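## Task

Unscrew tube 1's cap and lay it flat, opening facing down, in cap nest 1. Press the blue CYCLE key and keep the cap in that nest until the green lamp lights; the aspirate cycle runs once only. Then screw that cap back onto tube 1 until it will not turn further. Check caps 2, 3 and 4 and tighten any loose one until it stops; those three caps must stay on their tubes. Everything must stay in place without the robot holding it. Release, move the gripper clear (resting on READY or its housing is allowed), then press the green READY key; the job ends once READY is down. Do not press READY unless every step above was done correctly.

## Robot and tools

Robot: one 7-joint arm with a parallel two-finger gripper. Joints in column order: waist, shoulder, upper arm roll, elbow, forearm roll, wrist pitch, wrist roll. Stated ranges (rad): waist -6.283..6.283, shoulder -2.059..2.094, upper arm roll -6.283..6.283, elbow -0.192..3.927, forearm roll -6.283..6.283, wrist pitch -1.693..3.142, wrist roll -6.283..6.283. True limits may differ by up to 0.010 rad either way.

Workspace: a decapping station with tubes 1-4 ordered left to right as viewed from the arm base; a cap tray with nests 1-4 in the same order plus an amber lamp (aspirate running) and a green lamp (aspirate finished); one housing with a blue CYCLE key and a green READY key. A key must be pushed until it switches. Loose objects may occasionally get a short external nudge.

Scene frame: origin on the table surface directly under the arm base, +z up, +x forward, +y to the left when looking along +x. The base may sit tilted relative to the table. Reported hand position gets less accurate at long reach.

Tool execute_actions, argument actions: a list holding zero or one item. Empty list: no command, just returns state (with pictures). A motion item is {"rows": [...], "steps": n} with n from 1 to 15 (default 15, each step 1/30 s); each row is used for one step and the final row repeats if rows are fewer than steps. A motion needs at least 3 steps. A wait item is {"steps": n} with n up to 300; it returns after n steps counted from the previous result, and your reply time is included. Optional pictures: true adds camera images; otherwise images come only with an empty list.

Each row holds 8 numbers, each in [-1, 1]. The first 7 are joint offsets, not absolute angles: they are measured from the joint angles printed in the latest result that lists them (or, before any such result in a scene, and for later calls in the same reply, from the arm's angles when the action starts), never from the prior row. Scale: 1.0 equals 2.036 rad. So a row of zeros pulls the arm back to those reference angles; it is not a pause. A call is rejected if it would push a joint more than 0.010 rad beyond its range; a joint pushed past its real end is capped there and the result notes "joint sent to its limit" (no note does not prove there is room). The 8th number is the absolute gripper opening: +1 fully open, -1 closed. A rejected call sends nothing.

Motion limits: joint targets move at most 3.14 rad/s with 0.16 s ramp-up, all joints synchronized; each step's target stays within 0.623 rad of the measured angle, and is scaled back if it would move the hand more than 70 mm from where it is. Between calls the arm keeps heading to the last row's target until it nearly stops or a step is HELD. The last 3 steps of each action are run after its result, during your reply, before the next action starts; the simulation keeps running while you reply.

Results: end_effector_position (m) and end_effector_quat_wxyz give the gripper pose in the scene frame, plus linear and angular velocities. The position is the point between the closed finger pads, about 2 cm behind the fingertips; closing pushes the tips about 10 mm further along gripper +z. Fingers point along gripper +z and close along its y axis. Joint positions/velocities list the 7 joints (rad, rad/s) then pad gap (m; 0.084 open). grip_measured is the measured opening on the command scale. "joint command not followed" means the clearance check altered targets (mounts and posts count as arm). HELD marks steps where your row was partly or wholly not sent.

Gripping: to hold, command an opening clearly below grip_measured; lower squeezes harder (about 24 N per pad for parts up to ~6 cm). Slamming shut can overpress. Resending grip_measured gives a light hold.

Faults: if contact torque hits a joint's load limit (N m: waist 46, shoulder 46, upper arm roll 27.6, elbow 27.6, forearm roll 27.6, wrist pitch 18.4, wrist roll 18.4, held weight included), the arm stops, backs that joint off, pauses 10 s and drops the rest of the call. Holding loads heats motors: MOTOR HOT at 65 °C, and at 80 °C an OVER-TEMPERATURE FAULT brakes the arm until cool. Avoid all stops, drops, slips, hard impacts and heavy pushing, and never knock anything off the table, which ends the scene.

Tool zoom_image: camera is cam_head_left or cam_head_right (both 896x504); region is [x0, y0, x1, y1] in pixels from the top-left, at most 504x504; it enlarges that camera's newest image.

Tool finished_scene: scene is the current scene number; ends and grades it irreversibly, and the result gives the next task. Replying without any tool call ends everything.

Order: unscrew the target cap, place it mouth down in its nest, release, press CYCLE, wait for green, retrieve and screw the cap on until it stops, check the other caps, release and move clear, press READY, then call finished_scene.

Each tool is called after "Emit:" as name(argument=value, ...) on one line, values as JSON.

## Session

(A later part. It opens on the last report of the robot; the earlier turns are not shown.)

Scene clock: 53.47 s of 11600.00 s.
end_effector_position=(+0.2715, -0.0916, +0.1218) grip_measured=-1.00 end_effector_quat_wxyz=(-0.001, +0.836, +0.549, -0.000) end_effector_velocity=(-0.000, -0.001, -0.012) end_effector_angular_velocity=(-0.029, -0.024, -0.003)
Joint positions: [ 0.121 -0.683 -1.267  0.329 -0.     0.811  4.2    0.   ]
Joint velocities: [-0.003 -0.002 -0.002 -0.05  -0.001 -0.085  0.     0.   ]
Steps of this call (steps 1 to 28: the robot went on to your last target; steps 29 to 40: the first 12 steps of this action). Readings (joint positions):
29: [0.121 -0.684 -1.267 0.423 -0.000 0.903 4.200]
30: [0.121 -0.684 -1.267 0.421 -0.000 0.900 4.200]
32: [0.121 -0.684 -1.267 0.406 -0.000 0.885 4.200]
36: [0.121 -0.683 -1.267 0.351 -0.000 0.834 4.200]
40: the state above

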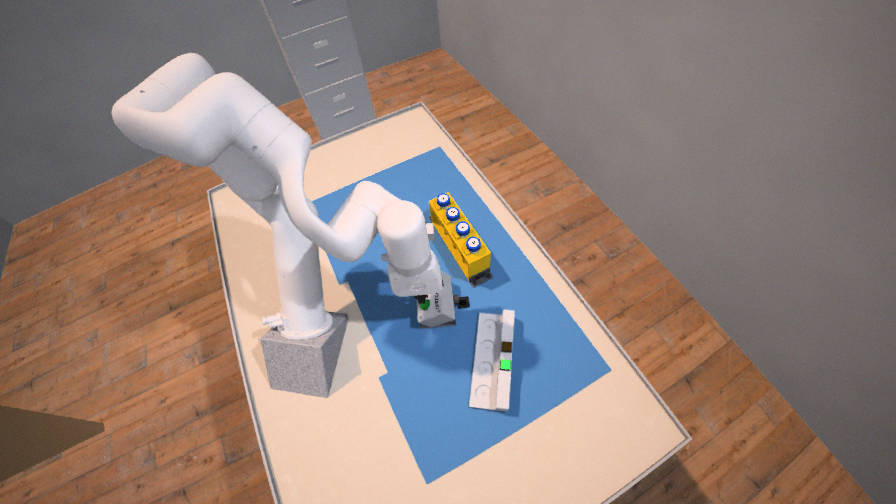

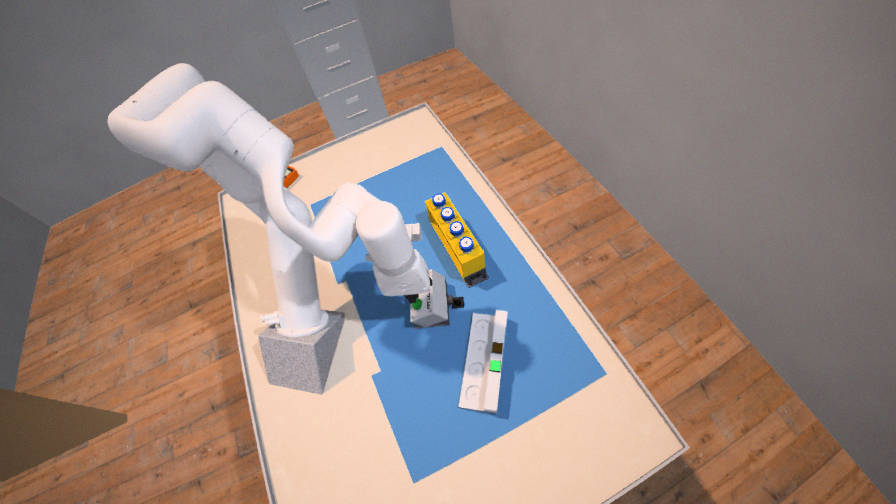

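Emit:
execute_actions(actions=[{"rows":[[0.0091,0.0014,-0.0072,-0.0055,0,-0.0119,0,-1],[0.0182,0.0027,-0.0143,-0.0079,0,-0.0202,0,-1],[0.0273,0.0041,-0.0215,-0.0104,0,-0.0285,0,-1],[0.0364,0.0055,-0.0287,-0.0129,0,-0.0369,0,-1],[0.0455,0.0068,-0.0358,-0.0154,0,-0.0452,0,-1],[0.0531,0.008,-0.0418,-0.0174,0,-0.0521,0,-1],[0.0554,0.0083,-0.0436,-0.018,0,-0.0542,0,-1],[0.0577,0.0087,-0.0454,-0.0187,0,-0.0563,0,-1],[0.06,0.009,-0.0472,-0.0193,0,-0.0583,0,-1],[0.0622,0.0093,-0.049,-0.0199,0,-0.0604,0,-1],[0.0645,0.0097,-0.0507,-0.0205,0,-0.0625,0,-1],[0.0668,0.01,-0.0525,-0.0211,0,-0.0646,0,-1],[0.0691,0.0104,-0.0543,-0.0217,0,-0.0667,0,-1],[0.0713,0.0107,-0.0561,-0.0224,0,-0.0687,0,-1],[0.0736,0.0111,-0.0579,-0.023,0,-0.0708,0,-1]],"steps":15}])

Emit:
execute_actions(actions=[{"steps":12}], pictures=true)

Scene clock: 54.13 s of 11600.00 s.
end_effector_position=(+0.2714, -0.0907, +0.0961) grip_measured=-1.00 end_effector_quat_wxyz=(-0.001, +0.836, +0.549, +0.000) end_effector_velocity=(+0.003, -0.006, -0.038) end_effector_angular_velocity=(-0.017, -0.012, -0.003)
Joint positions: [ 0.232 -0.667 -1.353  0.293 -0.     0.704  4.2    0.   ]
Joint velocities: [ 0.207  0.03  -0.166 -0.042 -0.001 -0.194 -0.     0.   ]
Steps of this call (steps 1 to 3: the last 3 steps of your previous action; steps 4 to 8: the robot went on to your last target; steps 9 to 20: the first 12 steps of this action). Readings (joint positions):
9: [0.121 -0.683 -1.267 0.324 -0.000 0.804 4.200]
10: [0.124 -0.683 -1.270 0.323 -0.000 0.801 4.200]
12: [0.138 -0.681 -1.281 0.320 -0.000 0.788 4.200]
16: [0.192 -0.673 -1.322 0.304 -0.000 0.740 4.200]
20: the state above

Scene clock: 54.23 s of 11600.00 s.
end_effector_position=(+0.2717, -0.0918, +0.0888) grip_measured=-1.00 end_effector_quat_wxyz=(+0.001, +0.836, +0.548, +0.000) end_effector_velocity=(+0.000, +0.001, -0.001) end_effector_angular_velocity=(+0.001, -0.000, -0.001)
Joint positions: [ 0.271 -0.661 -1.385  0.284 -0.     0.667  4.2    0.   ]
Joint velocities: [ 0.001  0.     0.001 -0.001  0.003 -0.001  0.     0.   ]
Kept back: nothing.
Steps of this call (steps 1 to 3: the last 3 steps of your previous action). Readings (joint positions):
1: [0.238 -0.666 -1.359 0.292 -0.000 0.698 4.200]
2: [0.244 -0.665 -1.363 0.291 -0.000 0.693 4.200]
3: [0.249 -0.664 -1.368 0.289 -0.000 0.687 4.200]
The task's run has ended: the event that ends the task has happened.

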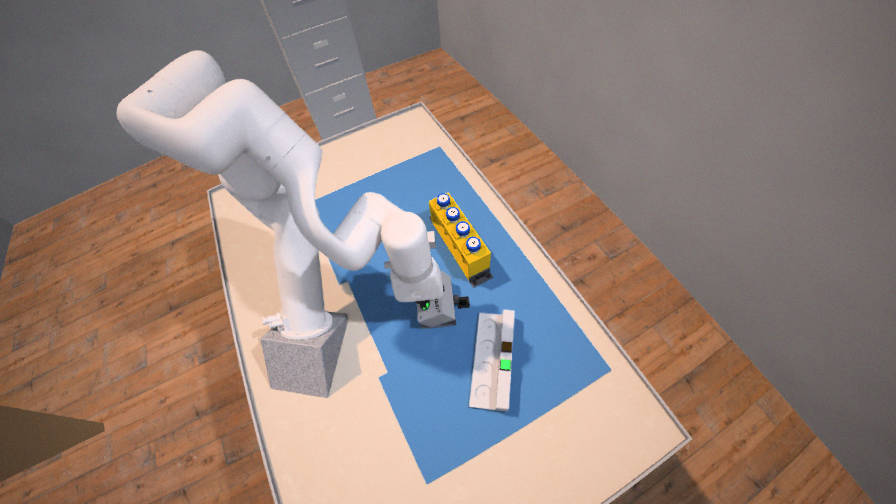

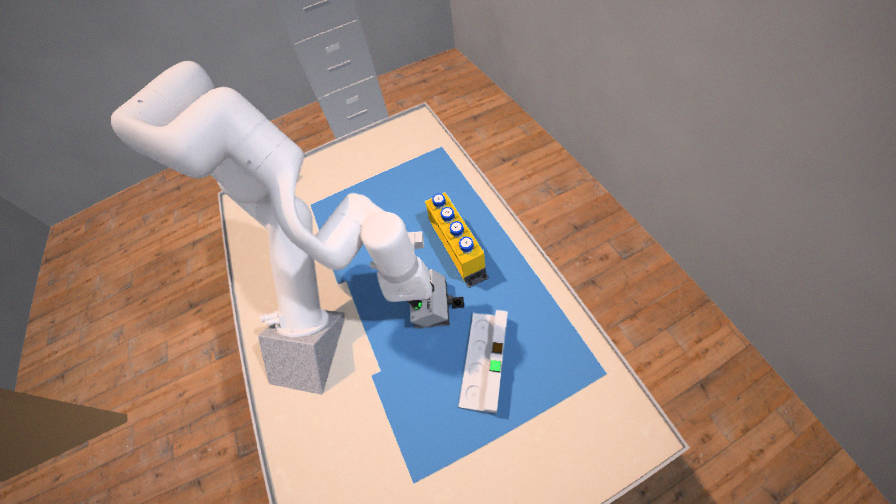

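Emit:
finished_scene(scene=2)

The scene is finished: the task was done.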